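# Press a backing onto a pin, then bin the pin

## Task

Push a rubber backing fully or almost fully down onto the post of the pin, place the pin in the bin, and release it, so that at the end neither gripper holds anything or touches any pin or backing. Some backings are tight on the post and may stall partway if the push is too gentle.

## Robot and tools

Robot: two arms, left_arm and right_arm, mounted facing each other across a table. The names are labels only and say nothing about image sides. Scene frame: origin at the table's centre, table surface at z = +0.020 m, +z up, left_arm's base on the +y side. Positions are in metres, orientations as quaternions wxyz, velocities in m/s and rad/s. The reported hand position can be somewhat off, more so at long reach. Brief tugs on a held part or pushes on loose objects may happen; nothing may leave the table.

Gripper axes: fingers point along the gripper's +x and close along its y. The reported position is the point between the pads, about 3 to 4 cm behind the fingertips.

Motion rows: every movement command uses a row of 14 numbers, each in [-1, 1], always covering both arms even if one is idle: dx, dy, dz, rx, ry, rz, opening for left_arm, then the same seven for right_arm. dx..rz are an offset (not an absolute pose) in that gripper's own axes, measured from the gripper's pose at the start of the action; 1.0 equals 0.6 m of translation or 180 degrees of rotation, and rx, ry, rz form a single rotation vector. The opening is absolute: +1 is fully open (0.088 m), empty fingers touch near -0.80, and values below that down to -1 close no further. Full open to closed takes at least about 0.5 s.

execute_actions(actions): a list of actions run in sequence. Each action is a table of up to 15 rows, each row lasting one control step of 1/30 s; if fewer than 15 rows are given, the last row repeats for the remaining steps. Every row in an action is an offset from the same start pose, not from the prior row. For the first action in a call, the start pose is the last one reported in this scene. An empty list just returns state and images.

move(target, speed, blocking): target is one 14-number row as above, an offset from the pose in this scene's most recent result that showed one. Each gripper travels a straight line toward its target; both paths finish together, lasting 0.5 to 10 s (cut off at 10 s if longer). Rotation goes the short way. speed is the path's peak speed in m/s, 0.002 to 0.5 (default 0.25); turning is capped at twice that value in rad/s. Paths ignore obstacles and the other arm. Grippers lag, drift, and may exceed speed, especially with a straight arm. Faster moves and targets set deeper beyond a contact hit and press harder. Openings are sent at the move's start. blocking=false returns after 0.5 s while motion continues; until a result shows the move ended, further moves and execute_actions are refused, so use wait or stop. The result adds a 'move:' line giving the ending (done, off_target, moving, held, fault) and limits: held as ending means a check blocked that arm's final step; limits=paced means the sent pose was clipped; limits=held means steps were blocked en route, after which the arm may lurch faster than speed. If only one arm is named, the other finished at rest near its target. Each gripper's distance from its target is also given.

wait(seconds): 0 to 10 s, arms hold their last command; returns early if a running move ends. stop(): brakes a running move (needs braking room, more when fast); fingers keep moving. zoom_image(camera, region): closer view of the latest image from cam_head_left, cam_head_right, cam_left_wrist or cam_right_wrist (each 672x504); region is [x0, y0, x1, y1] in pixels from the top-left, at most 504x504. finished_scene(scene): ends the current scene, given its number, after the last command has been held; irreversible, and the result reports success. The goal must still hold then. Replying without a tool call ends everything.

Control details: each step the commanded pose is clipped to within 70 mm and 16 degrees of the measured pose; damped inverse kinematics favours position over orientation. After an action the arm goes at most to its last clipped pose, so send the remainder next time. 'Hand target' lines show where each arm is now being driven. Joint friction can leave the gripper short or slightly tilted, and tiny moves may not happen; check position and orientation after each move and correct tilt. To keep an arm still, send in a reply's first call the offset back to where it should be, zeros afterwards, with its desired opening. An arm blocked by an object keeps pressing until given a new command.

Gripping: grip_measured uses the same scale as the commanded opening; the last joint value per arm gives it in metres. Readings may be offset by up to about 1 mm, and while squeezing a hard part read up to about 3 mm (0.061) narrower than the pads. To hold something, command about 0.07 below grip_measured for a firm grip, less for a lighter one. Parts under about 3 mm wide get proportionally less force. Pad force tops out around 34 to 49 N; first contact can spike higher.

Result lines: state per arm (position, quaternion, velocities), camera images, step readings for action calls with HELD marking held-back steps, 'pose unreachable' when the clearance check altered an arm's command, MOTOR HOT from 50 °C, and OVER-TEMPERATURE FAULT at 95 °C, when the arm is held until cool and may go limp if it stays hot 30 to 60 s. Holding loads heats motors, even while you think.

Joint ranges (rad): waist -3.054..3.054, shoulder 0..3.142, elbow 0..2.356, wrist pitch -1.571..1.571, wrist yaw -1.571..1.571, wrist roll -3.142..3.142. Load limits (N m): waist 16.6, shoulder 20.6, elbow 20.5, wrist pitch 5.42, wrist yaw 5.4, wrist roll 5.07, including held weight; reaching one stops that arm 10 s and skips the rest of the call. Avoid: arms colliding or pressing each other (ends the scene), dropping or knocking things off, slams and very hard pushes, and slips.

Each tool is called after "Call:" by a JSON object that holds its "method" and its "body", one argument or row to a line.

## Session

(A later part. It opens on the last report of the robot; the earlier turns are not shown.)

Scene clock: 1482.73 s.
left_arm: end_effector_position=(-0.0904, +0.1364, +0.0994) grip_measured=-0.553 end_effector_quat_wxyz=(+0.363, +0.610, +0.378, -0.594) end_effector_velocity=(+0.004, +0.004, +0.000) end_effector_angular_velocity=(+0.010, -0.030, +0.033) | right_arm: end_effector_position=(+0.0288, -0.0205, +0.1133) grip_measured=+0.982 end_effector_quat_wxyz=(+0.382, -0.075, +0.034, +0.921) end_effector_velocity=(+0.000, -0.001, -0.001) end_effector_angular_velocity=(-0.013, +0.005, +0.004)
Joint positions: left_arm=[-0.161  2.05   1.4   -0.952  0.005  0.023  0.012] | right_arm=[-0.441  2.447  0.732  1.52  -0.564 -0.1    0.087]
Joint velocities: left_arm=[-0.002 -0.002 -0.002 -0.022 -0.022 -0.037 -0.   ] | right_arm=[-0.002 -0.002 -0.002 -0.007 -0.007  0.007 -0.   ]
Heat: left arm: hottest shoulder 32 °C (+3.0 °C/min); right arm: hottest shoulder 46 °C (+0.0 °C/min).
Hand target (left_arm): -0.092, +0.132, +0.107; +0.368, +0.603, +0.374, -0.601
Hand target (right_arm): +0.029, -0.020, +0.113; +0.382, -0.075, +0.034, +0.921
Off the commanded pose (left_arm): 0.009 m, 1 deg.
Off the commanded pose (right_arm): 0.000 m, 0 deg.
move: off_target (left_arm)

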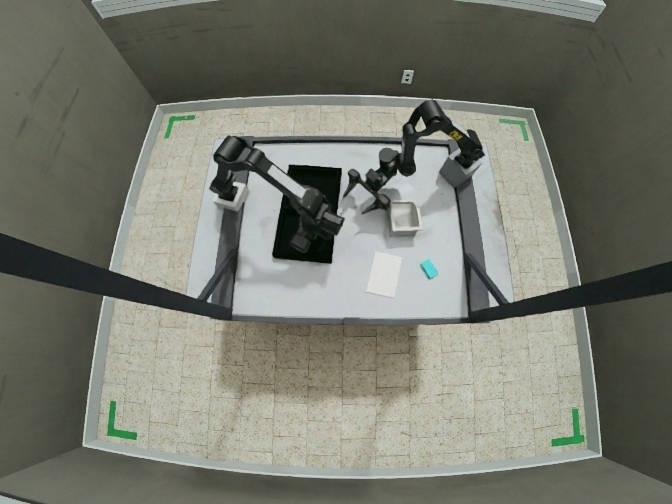

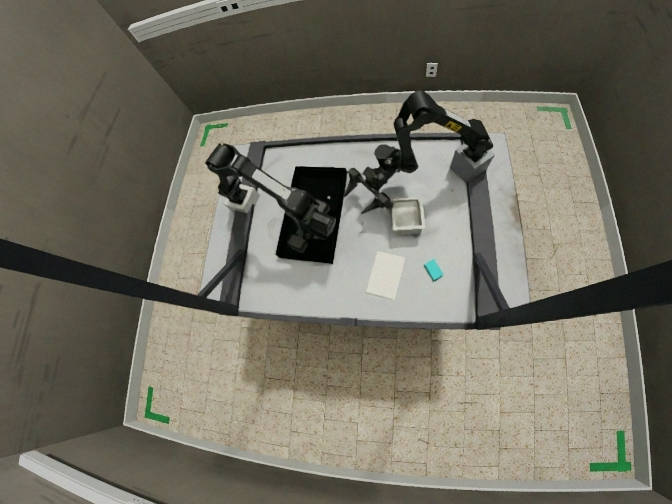

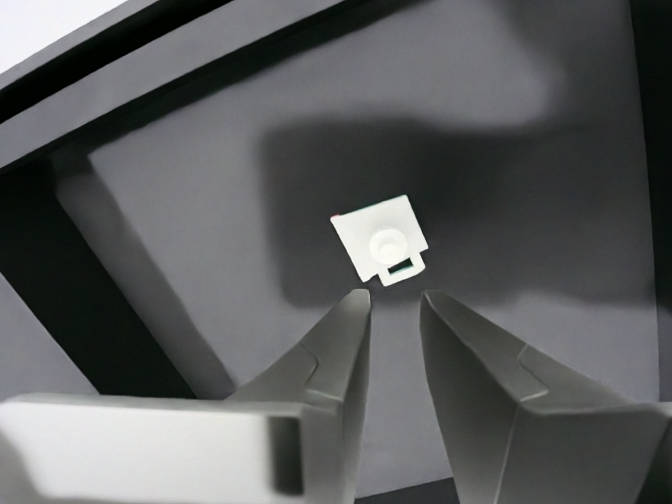

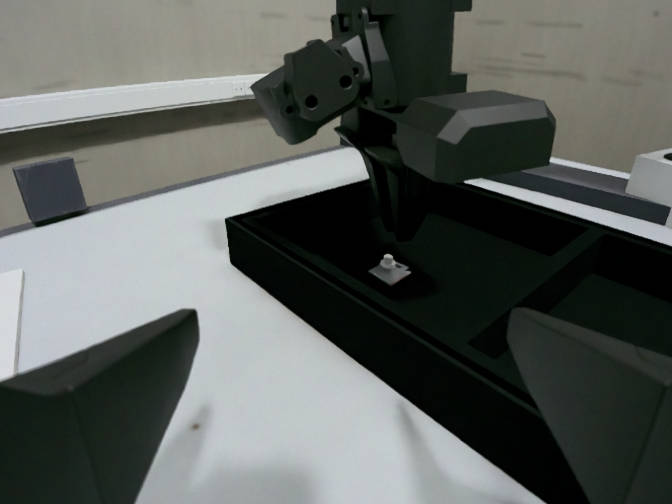

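Call:
{"method": "zoom_image", "body": {
  "camera": "cam_right_wrist",
  "region": [374, 250, 404, 280]
}}

Call:
{"method": "zoom_image", "body": {
  "camera": "cam_left_wrist",
  "region": [320, 185, 440, 305]
}}

Region (374, 250, 404, 280) of cam_right_wrist's 672x504 image, scaled by 16.800, with more detail than that image has.

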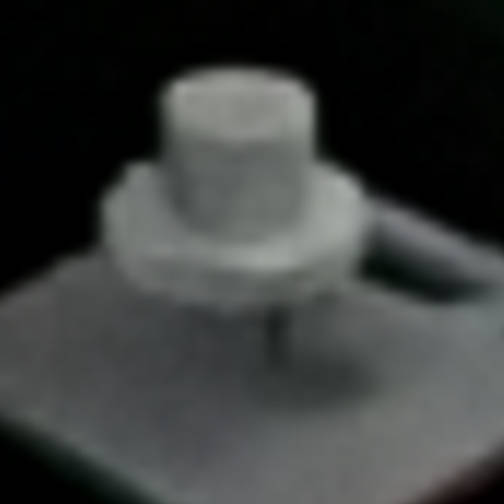

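Region (320, 185, 440, 305) of cam_left_wrist's 672x504 image, scaled by 4.200, with more detail than that image has.

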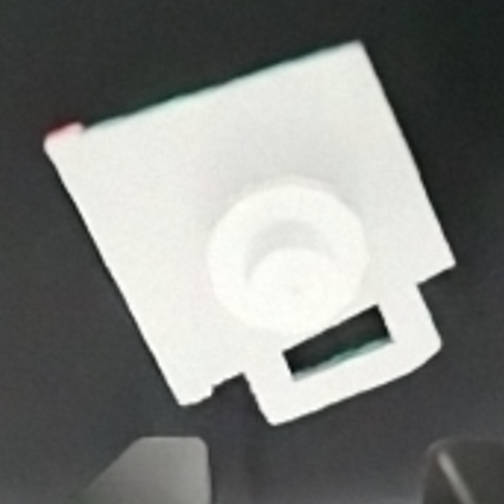

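Call:
{"method": "move", "body": {
  "target": [0.044,0,0.001,0,-0.0027,0,-0.63,0,0,0,0,0,0,1],
  "speed": 0.03
}}

Call:
{"method": "zoom_image", "body": {
  "camera": "cam_right_wrist",
  "region": [355, 230, 420, 295]
}}

Call:
{"method": "zoom_image", "body": {
  "camera": "cam_left_wrist",
  "region": [320, 230, 460, 370]
}}

Scene clock: 1603.87 s.
left_arm: end_effector_position=(-0.0920, +0.1329, +0.0795) grip_measured=-0.627 end_effector_quat_wxyz=(+0.369, +0.602, +0.373, -0.602) end_effector_velocity=(-0.002, +0.001, -0.001) end_effector_angular_velocity=(+0.001, +0.008, +0.005) | right_arm: end_effector_position=(+0.0288, -0.0205, +0.1133) grip_measured=+0.982 end_effector_quat_wxyz=(+0.382, -0.075, +0.034, +0.921) end_effector_velocity=(+0.000, -0.001, -0.001) end_effector_angular_velocity=(-0.002, -0.005, +0.006)
Joint positions: left_arm=[-0.161  2.075  1.351 -0.85   0.005  0.023  0.008] | right_arm=[-0.441  2.447  0.732  1.52  -0.564 -0.1    0.087]
Joint velocities: left_arm=[-0.002 -0.002 -0.007  0.007  0.007 -0.007  0.   ] | right_arm=[-0.002 -0.002 -0.002 -0.007 -0.007 -0.007 -0.   ]
Heat: left arm: hottest shoulder 43 °C (+2.0 °C/min); right arm: hottest shoulder 46 °C (+0.0 °C/min).
Hand target (left_arm): -0.090, +0.137, +0.073; +0.365, +0.608, +0.377, -0.596
Hand target (right_arm): +0.029, -0.020, +0.113; +0.382, -0.075, +0.034, +0.921
Off the commanded pose (left_arm): 0.008 m, 1 deg.
Off the commanded pose (right_arm): 0.000 m, 0 deg.
move: done

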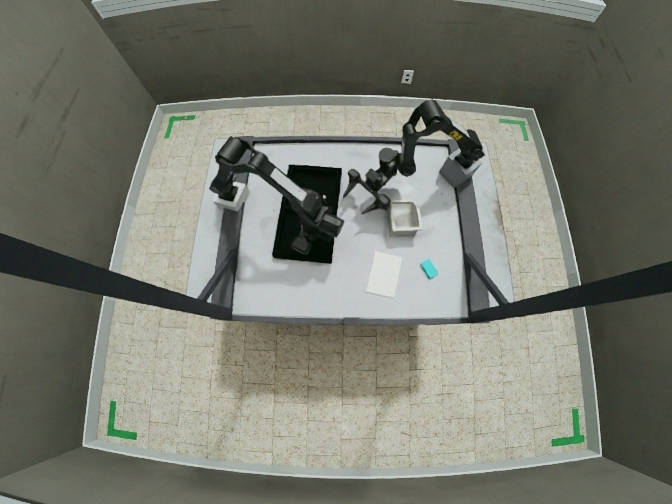

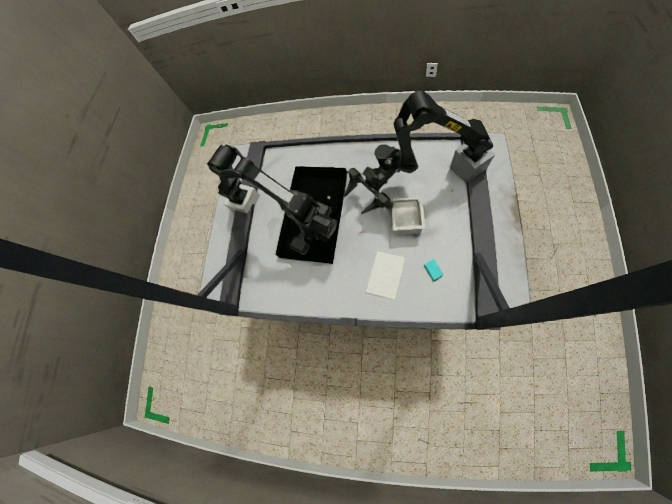

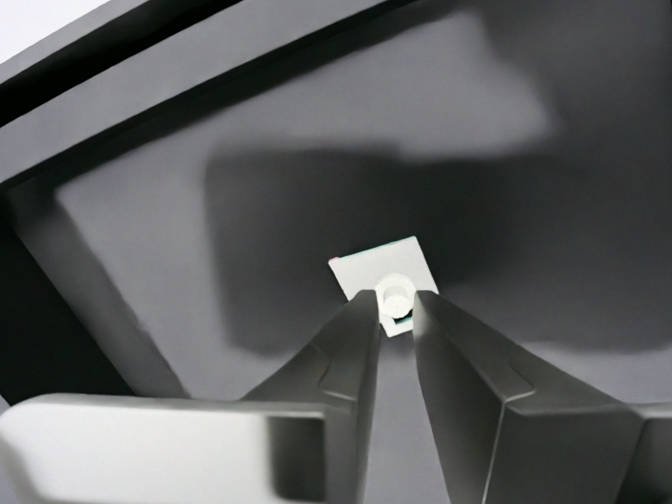

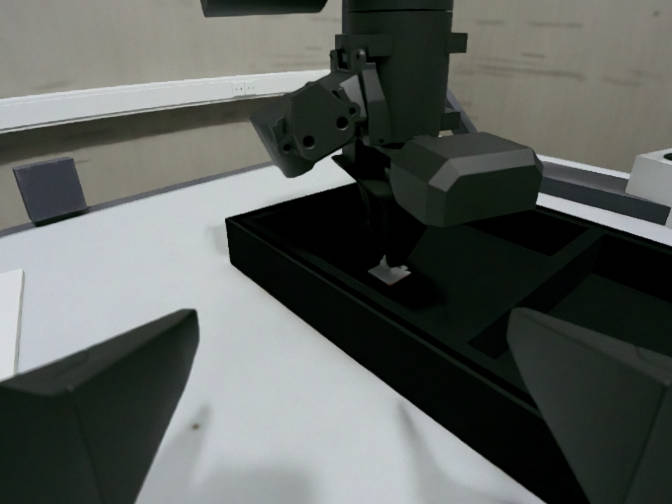

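Region (355, 230, 420, 295) of cam_right_wrist's 672x504 image, scaled by 7.754, with more detail than that image has.

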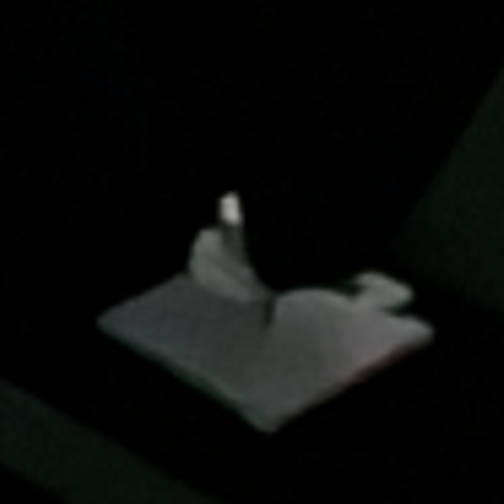

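Region (320, 230, 460, 370) of cam_left_wrist's 672x504 image, scaled by 3.600, with more detail than that image has.

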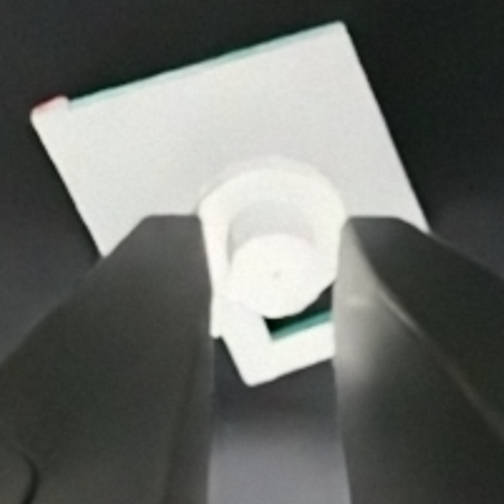

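Call:
{"method": "execute_actions", "body": {
  "actions": [
    [[0.011,0,-0.007,0,0.0053,0,-0.63,0,0,0,0,0,0,1],[0.012,0,-0.007,0,0.0053,0,-0.63,0,0,0,0,0,0,1],[0.013,0,-0.0065,0,0.0053,0,-0.63,0,0,0,0,0,0,1],[0.014,0,-0.006,0,0.0053,0,-0.64,0,0,0,0,0,0,1],[0.0145,0,-0.006,0,0.0053,0,-0.65,0,0,0,0,0,0,1]]
  ]
}}

Call:
{"method": "zoom_image", "body": {
  "camera": "cam_right_wrist",
  "region": [355, 230, 420, 295]
}}

Scene clock: 1620.33 s.
left_arm: end_effector_position=(-0.0925, +0.1320, +0.0789) grip_measured=-0.647 end_effector_quat_wxyz=(+0.370, +0.600, +0.372, -0.604) end_effector_velocity=(+0.004, +0.004, +0.000) end_effector_angular_velocity=(+0.010, -0.029, -0.010) | right_arm: end_effector_position=(+0.0288, -0.0205, +0.1133) grip_measured=+0.982 end_effector_quat_wxyz=(+0.382, -0.075, +0.034, +0.921) end_effector_velocity=(+0.001, -0.002, -0.006) end_effector_angular_velocity=(-0.021, -0.009, +0.006)
Joint positions: left_arm=[-0.161  2.075  1.349 -0.842  0.005  0.023  0.007] | right_arm=[-0.441  2.447  0.732  1.52  -0.564 -0.1    0.087]
Joint velocities: left_arm=[-0.002 -0.002 -0.002 -0.022 -0.022  0.007 -0.   ] | right_arm=[-0.002  0.002 -0.002 -0.022 -0.007 -0.007 -0.   ]
Heat: left arm: hottest shoulder 41 °C (-1.0 °C/min); right arm: hottest shoulder 46 °C (+0.0 °C/min).
Hand target (left_arm): -0.090, +0.136, +0.071; +0.366, +0.607, +0.376, -0.597
Hand target (right_arm): +0.029, -0.020, +0.113; +0.382, -0.075, +0.034, +0.921
Off the commanded pose (left_arm): 0.009 m, 1 deg.
Off the commanded pose (right_arm): 0.000 m, 0 deg.
Step readings (end_effector_position):
0: left_arm (-0.0921, +0.1328, +0.0795) | right_arm (+0.0288, -0.0205, +0.1133)
1: left_arm (-0.0921, +0.1328, +0.0794) | right_arm (+0.0288, -0.0205, +0.1133)
2: left_arm (-0.0921, +0.1328, +0.0792) | right_arm (+0.0288, -0.0205, +0.1133)
4: left_arm (-0.0921, +0.1328, +0.0790) | right_arm (+0.0288, -0.0205, +0.1133)
8: left_arm (-0.0924, +0.1321, +0.0789) | right_arm (+0.0288, -0.0205, +0.1133)
15: end_effector_position above

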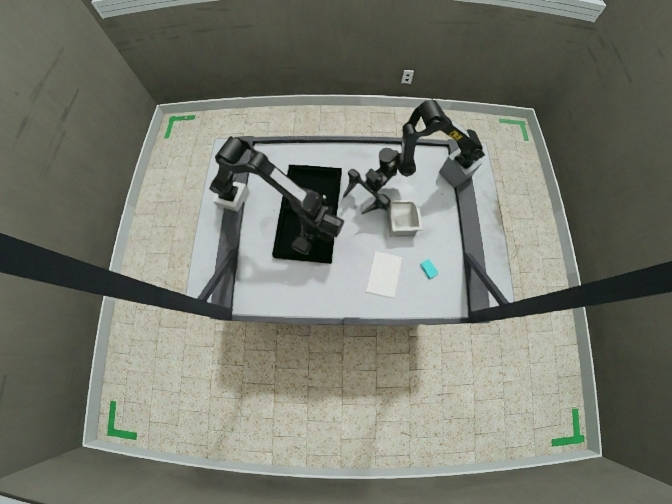

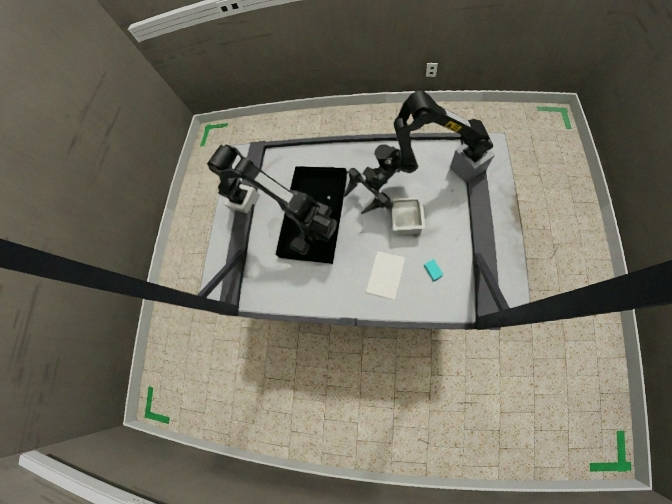

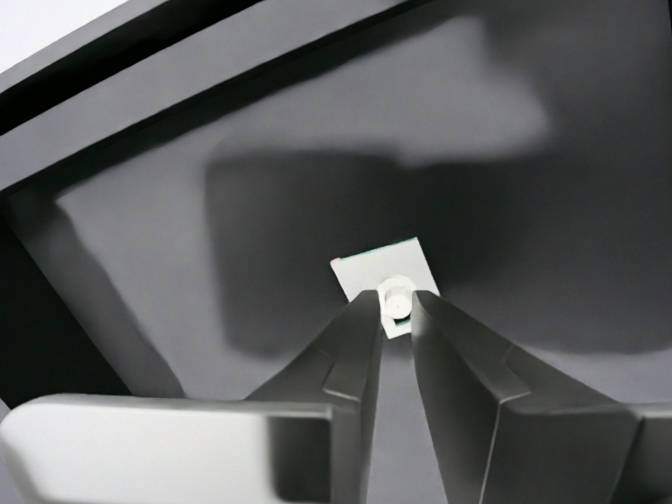

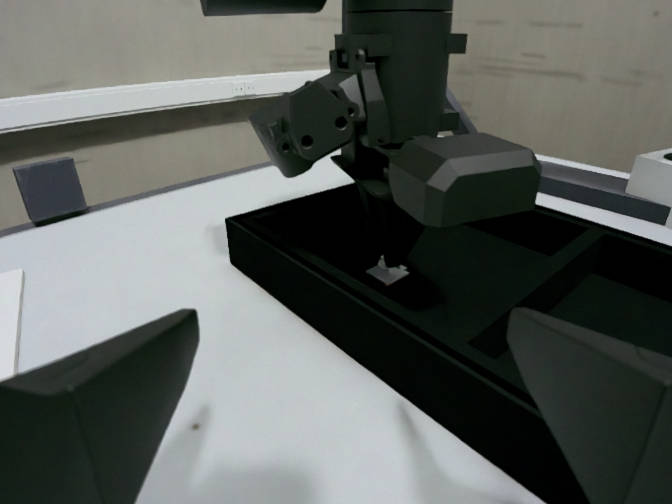

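Region (355, 230, 420, 295) of cam_right_wrist's 672x504 image, scaled by 7.754, with more detail than that image has.

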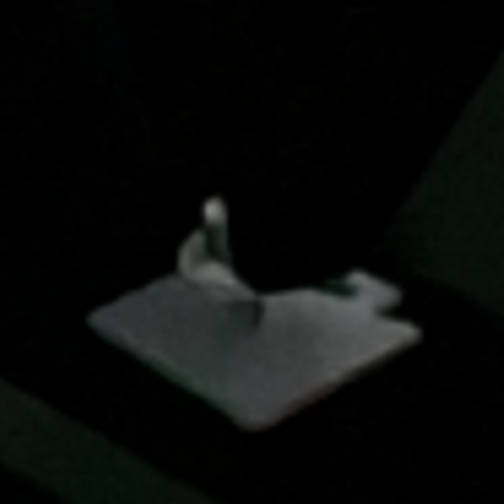

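Call:
{"method": "move", "body": {
  "target": [-0.036,0,0.006,0,-0.006,0,-0.58,0,0,0,0,0,0,1],
  "speed": 0.04
}}

Scene clock: 1741.20 s.
left_arm: end_effector_position=(-0.0920, +0.1330, +0.0931) grip_measured=-0.583 end_effector_quat_wxyz=(+0.369, +0.602, +0.373, -0.603) end_effector_velocity=(-0.002, -0.001, +0.002) end_effector_angular_velocity=(-0.014, -0.001, -0.000) | right_arm: end_effector_position=(+0.0288, -0.0205, +0.1133) grip_measured=+0.982 end_effector_quat_wxyz=(+0.382, -0.075, +0.034, +0.921) end_effector_velocity=(+0.000, -0.001, -0.001) end_effector_angular_velocity=(-0.013, +0.005, +0.004)
Joint positions: left_arm=[-0.161  2.051  1.374 -0.896  0.005  0.023  0.01 ] | right_arm=[-0.441  2.447  0.732  1.52  -0.564 -0.1    0.087]
Joint velocities: left_arm=[-0.007 -0.007 -0.002  0.007 -0.007 -0.007 -0.   ] | right_arm=[-0.002 -0.002 -0.002 -0.007 -0.007  0.007  0.   ]
Heat: left arm: hottest shoulder 38 °C (+0.0 °C/min); right arm: hottest shoulder 46 °C (+0.0 °C/min).
Hand target (left_arm): -0.094, +0.129, +0.101; +0.373, +0.594, +0.368, -0.610
Hand target (right_arm): +0.029, -0.020, +0.113; +0.382, -0.075, +0.034, +0.921
Off the commanded pose (left_arm): 0.009 m, 1 deg.
Off the commanded pose (right_arm): 0.000 m, 0 deg.
move: off_target (left_arm)

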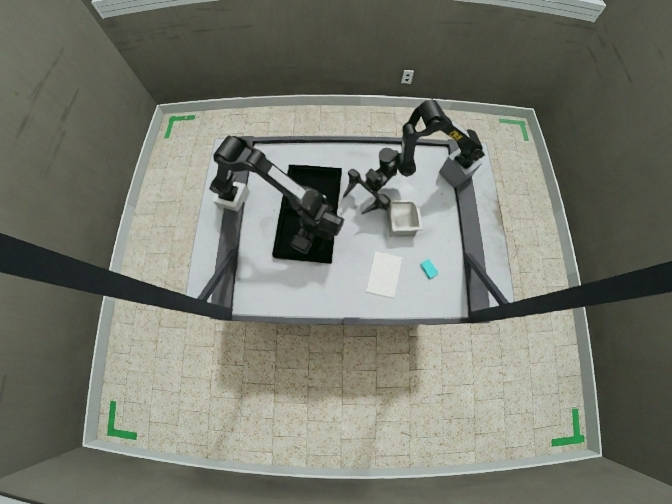

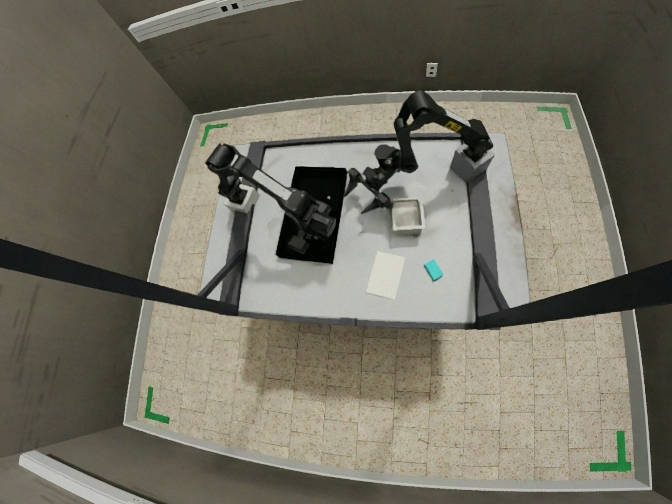

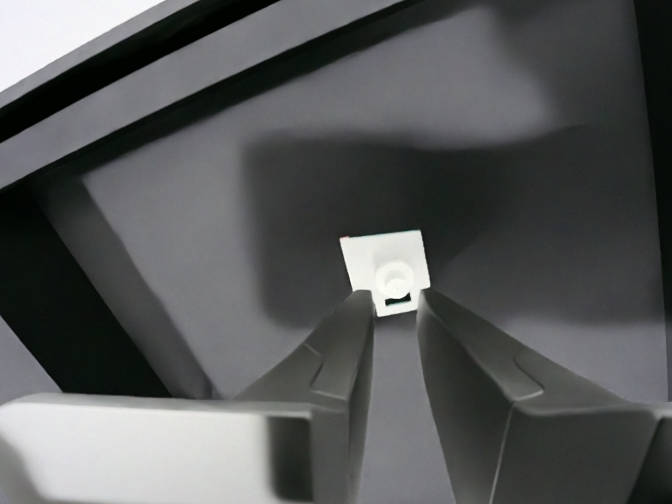

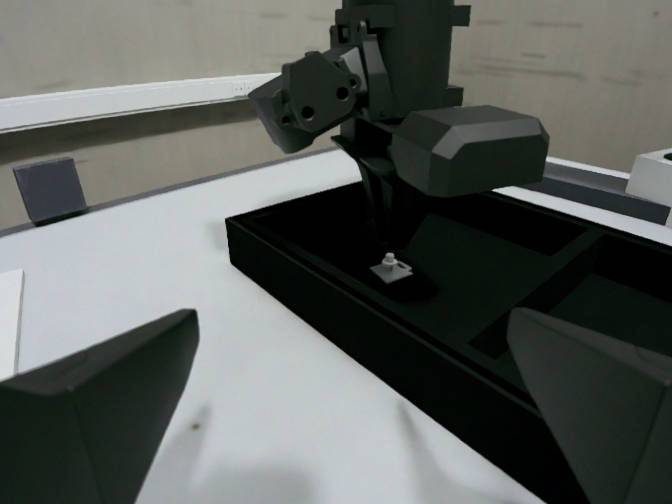

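Call:
{"method": "zoom_image", "body": {
  "camera": "cam_right_wrist",
  "region": [365, 240, 420, 295]
}}

Call:
{"method": "zoom_image", "body": {
  "camera": "cam_left_wrist",
  "region": [325, 210, 445, 330]
}}

Region (365, 240, 420, 295) of cam_right_wrist's 672x504 image, scaled by 9.164, with more detail than that image has.

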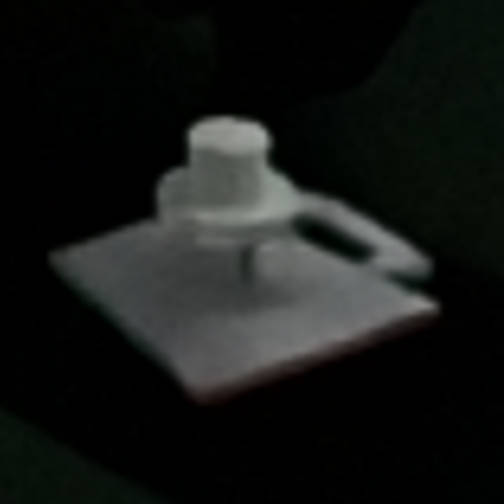

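Region (325, 210, 445, 330) of cam_left_wrist's 672x504 image, scaled by 4.200, with more detail than that image has.

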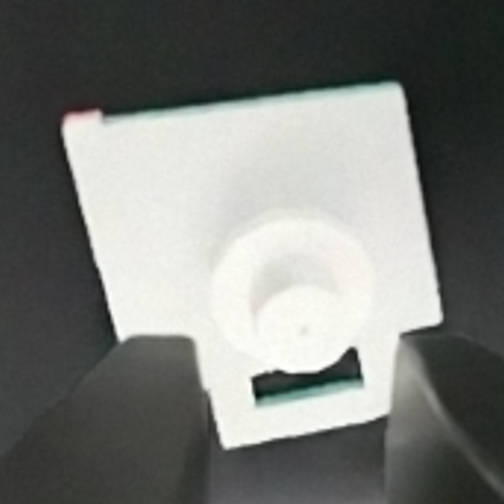

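Call:
{"method": "move", "body": {
  "target": [0.0,-0.0047,-0.020,0.4601,-0.0362,0.0410,-0.31,0,0,0,0,0,0,1],
  "speed": 0.4
}}

Scene clock: 1771.27 s.
left_arm: end_effector_position=(-0.0907, +0.1436, +0.0914) grip_measured=-0.313 end_effector_quat_wxyz=(-0.067, +0.686, -0.171, -0.704) end_effector_velocity=(+0.001, +0.007, -0.000) end_effector_angular_velocity=(+0.023, -0.004, -0.011) | right_arm: end_effector_position=(+0.0288, -0.0205, +0.1133) grip_measured=+0.982 end_effector_quat_wxyz=(+0.382, -0.075, +0.034, +0.921) end_effector_velocity=(+0.002, -0.000, -0.001) end_effector_angular_velocity=(-0.013, +0.005, -0.001)
Joint positions: left_arm=[-0.18   1.913  1.154 -0.663 -0.018  1.449  0.024] | right_arm=[-0.441  2.447  0.732  1.52  -0.564 -0.1    0.087]
Joint velocities: left_arm=[-0.002 -0.007 -0.007 -0.022  0.007  0.007 -0.   ] | right_arm=[-0.007 -0.002 -0.002 -0.007 -0.007  0.007 -0.   ]
Heat: left arm: hottest shoulder 42 °C (+4.0 °C/min); right arm: hottest shoulder 46 °C (+0.0 °C/min).
Hand target (left_arm): -0.089, +0.145, +0.094; -0.066, +0.684, -0.174, -0.705
Hand target (right_arm): +0.029, -0.020, +0.113; +0.382, -0.075, +0.034, +0.921
Off the commanded pose (left_arm): 0.003 m, 0 deg.
Off the commanded pose (right_arm): 0.000 m, 0 deg.
move: done

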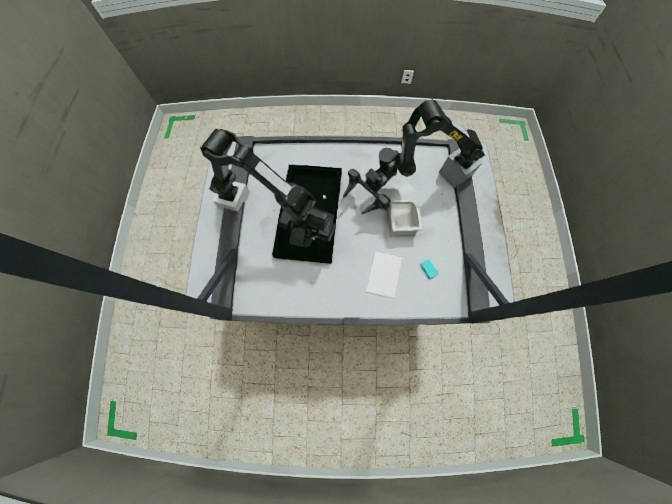

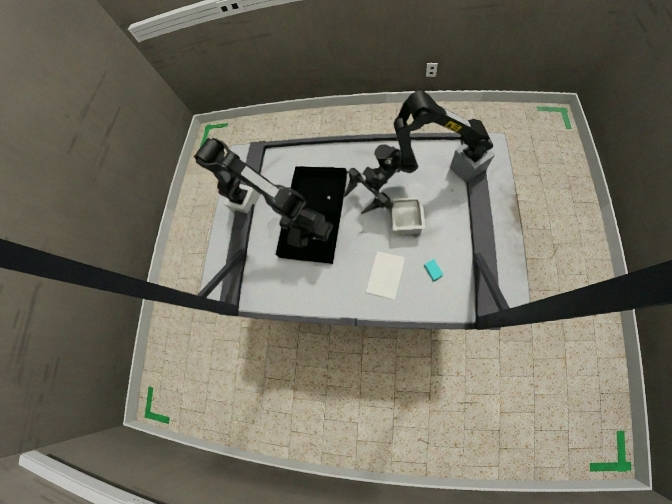

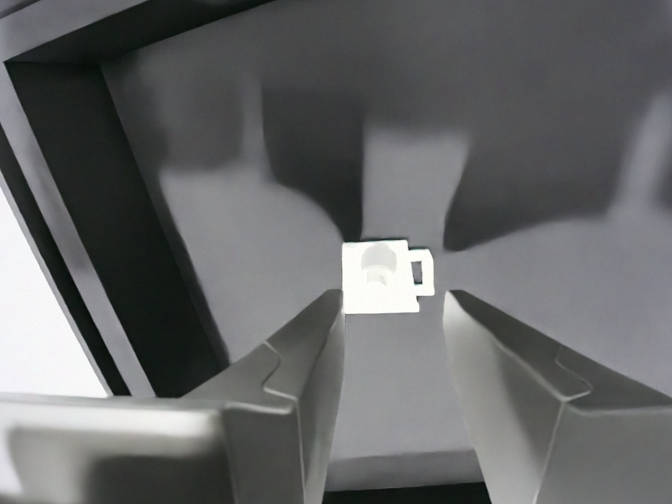

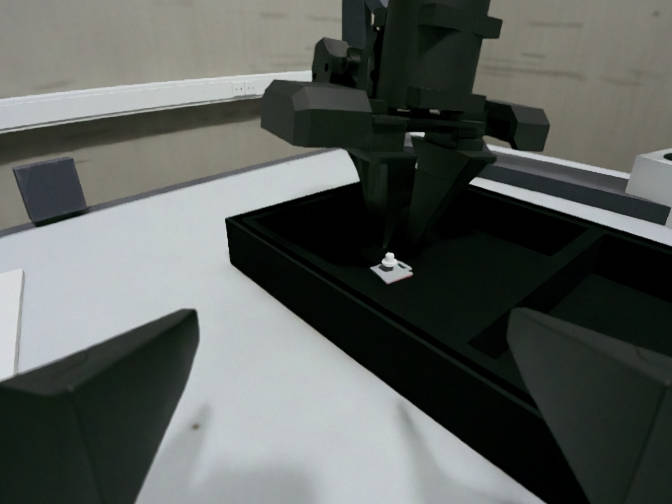

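Call:
{"method": "zoom_image", "body": {
  "camera": "cam_left_wrist",
  "region": [325, 215, 465, 335]
}}

Region (325, 215, 465, 335) of cam_left_wrist's 672x504 image, scaled by 3.600, with more detail than that image has; it fills the top 432 rows of this view, and the rest is white.

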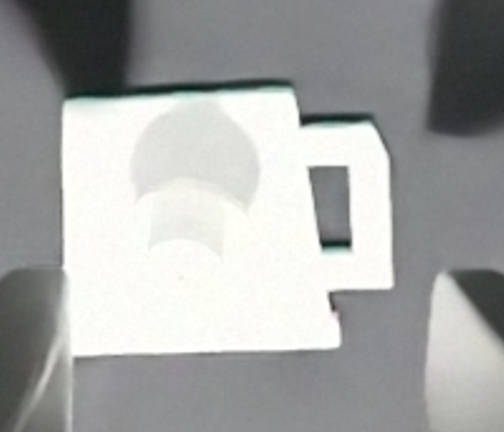

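Call:
{"method": "move", "body": {
  "target": [0.0305,-0.0113,-0.006,0,0,-0.0053,-0.26,0,0,0,0,0,0,1],
  "speed": 0.03
}}

Call:
{"method": "zoom_image", "body": {
  "camera": "cam_left_wrist",
  "region": [320, 230, 480, 370]
}}

Call:
{"method": "zoom_image", "body": {
  "camera": "cam_right_wrist",
  "region": [355, 225, 430, 300]
}}

Scene clock: 1821.60 s.
left_arm: end_effector_position=(-0.0884, +0.1433, +0.0778) grip_measured=-0.263 end_effector_quat_wxyz=(-0.066, +0.686, -0.171, -0.704) end_effector_velocity=(+0.003, +0.001, +0.002) end_effector_angular_velocity=(-0.001, -0.009, -0.004) | right_arm: end_effector_position=(+0.0288, -0.0205, +0.1133) grip_measured=+0.982 end_effector_quat_wxyz=(+0.382, -0.075, +0.034, +0.921) end_effector_velocity=(+0.000, +0.000, +0.000) end_effector_angular_velocity=(+0.002, -0.004, +0.006)
Joint positions: left_arm=[-0.174  1.939  1.127 -0.61  -0.018  1.453  0.026] | right_arm=[-0.441  2.447  0.732  1.52  -0.564 -0.1    0.087]
Joint velocities: left_arm=[ 0.002 -0.007 -0.002 -0.007 -0.007  0.007 -0.   ] | right_arm=[-0.002 -0.002  0.002 -0.007 -0.007 -0.007 -0.   ]
Heat: left arm: hottest shoulder 43 °C (+2.0 °C/min); right arm: hottest shoulder 46 °C (+0.0 °C/min).
Hand target (left_arm): -0.086, +0.147, +0.072; -0.073, +0.687, -0.165, -0.703
Hand target (right_arm): +0.029, -0.020, +0.113; +0.382, -0.075, +0.034, +0.921
Off the commanded pose (left_arm): 0.007 m, 1 deg.
Off the commanded pose (right_arm): 0.000 m, 0 deg.
move: done

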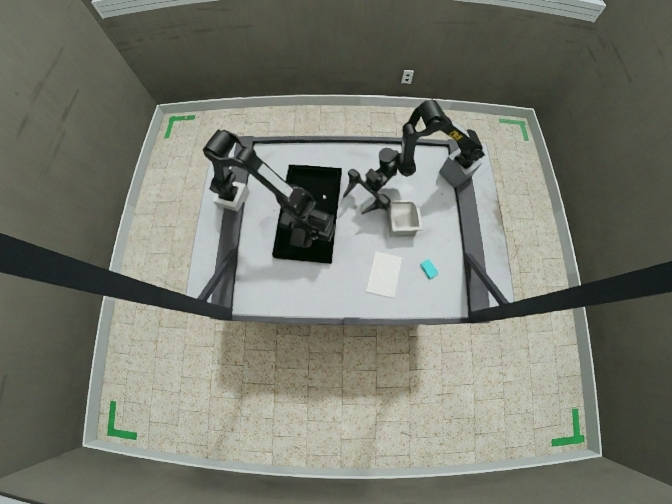

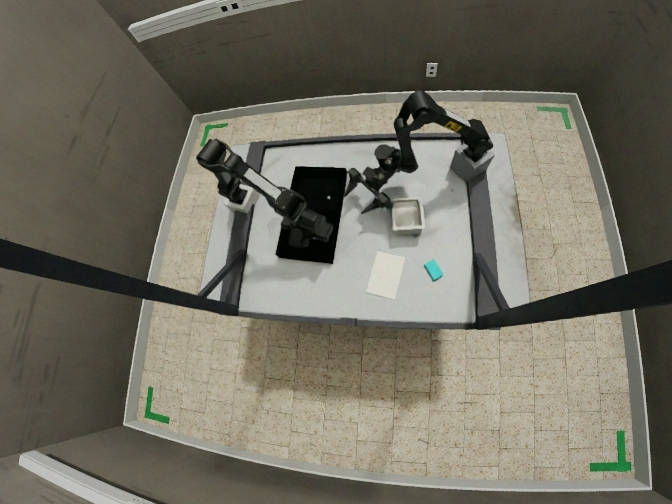

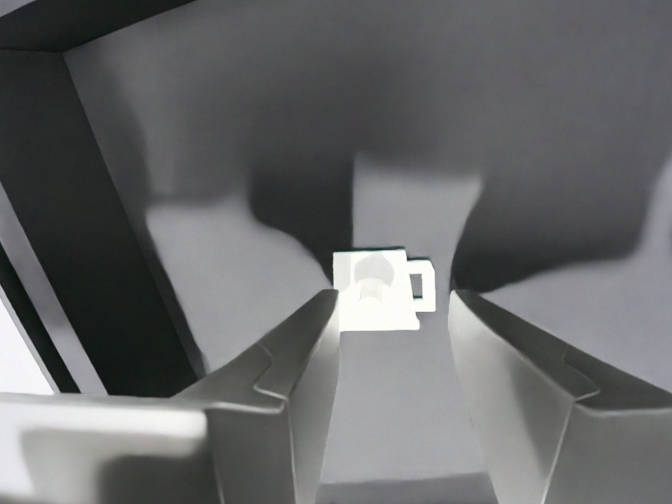

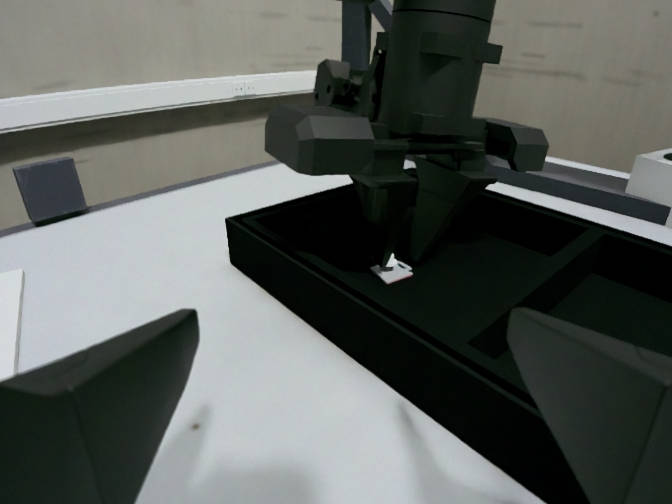

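Region (320, 230, 480, 370) of cam_left_wrist's 672x504 image, scaled by 3.150, with more detail than that image has; it fills the top 441 rows of this view, and the rest is white.

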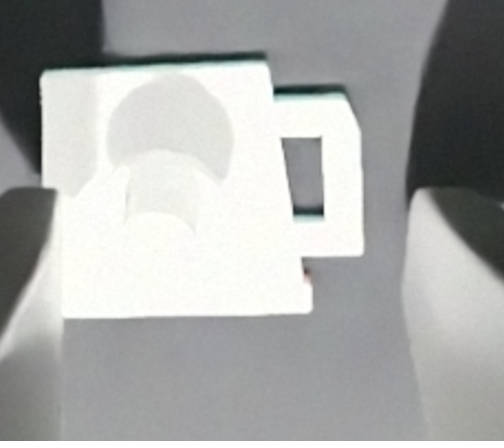

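Region (355, 225, 430, 300) of cam_right_wrist's 672x504 image, scaled by 6.720, with more detail than that image has.

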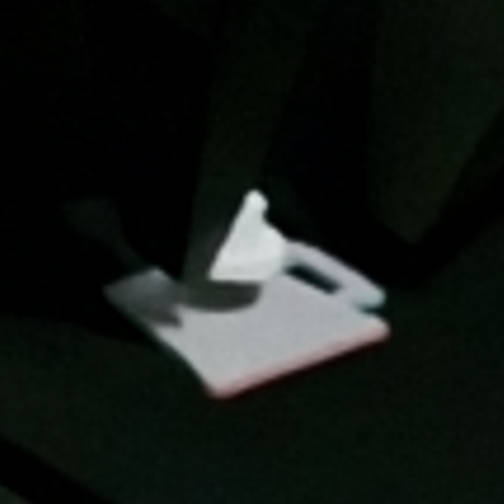

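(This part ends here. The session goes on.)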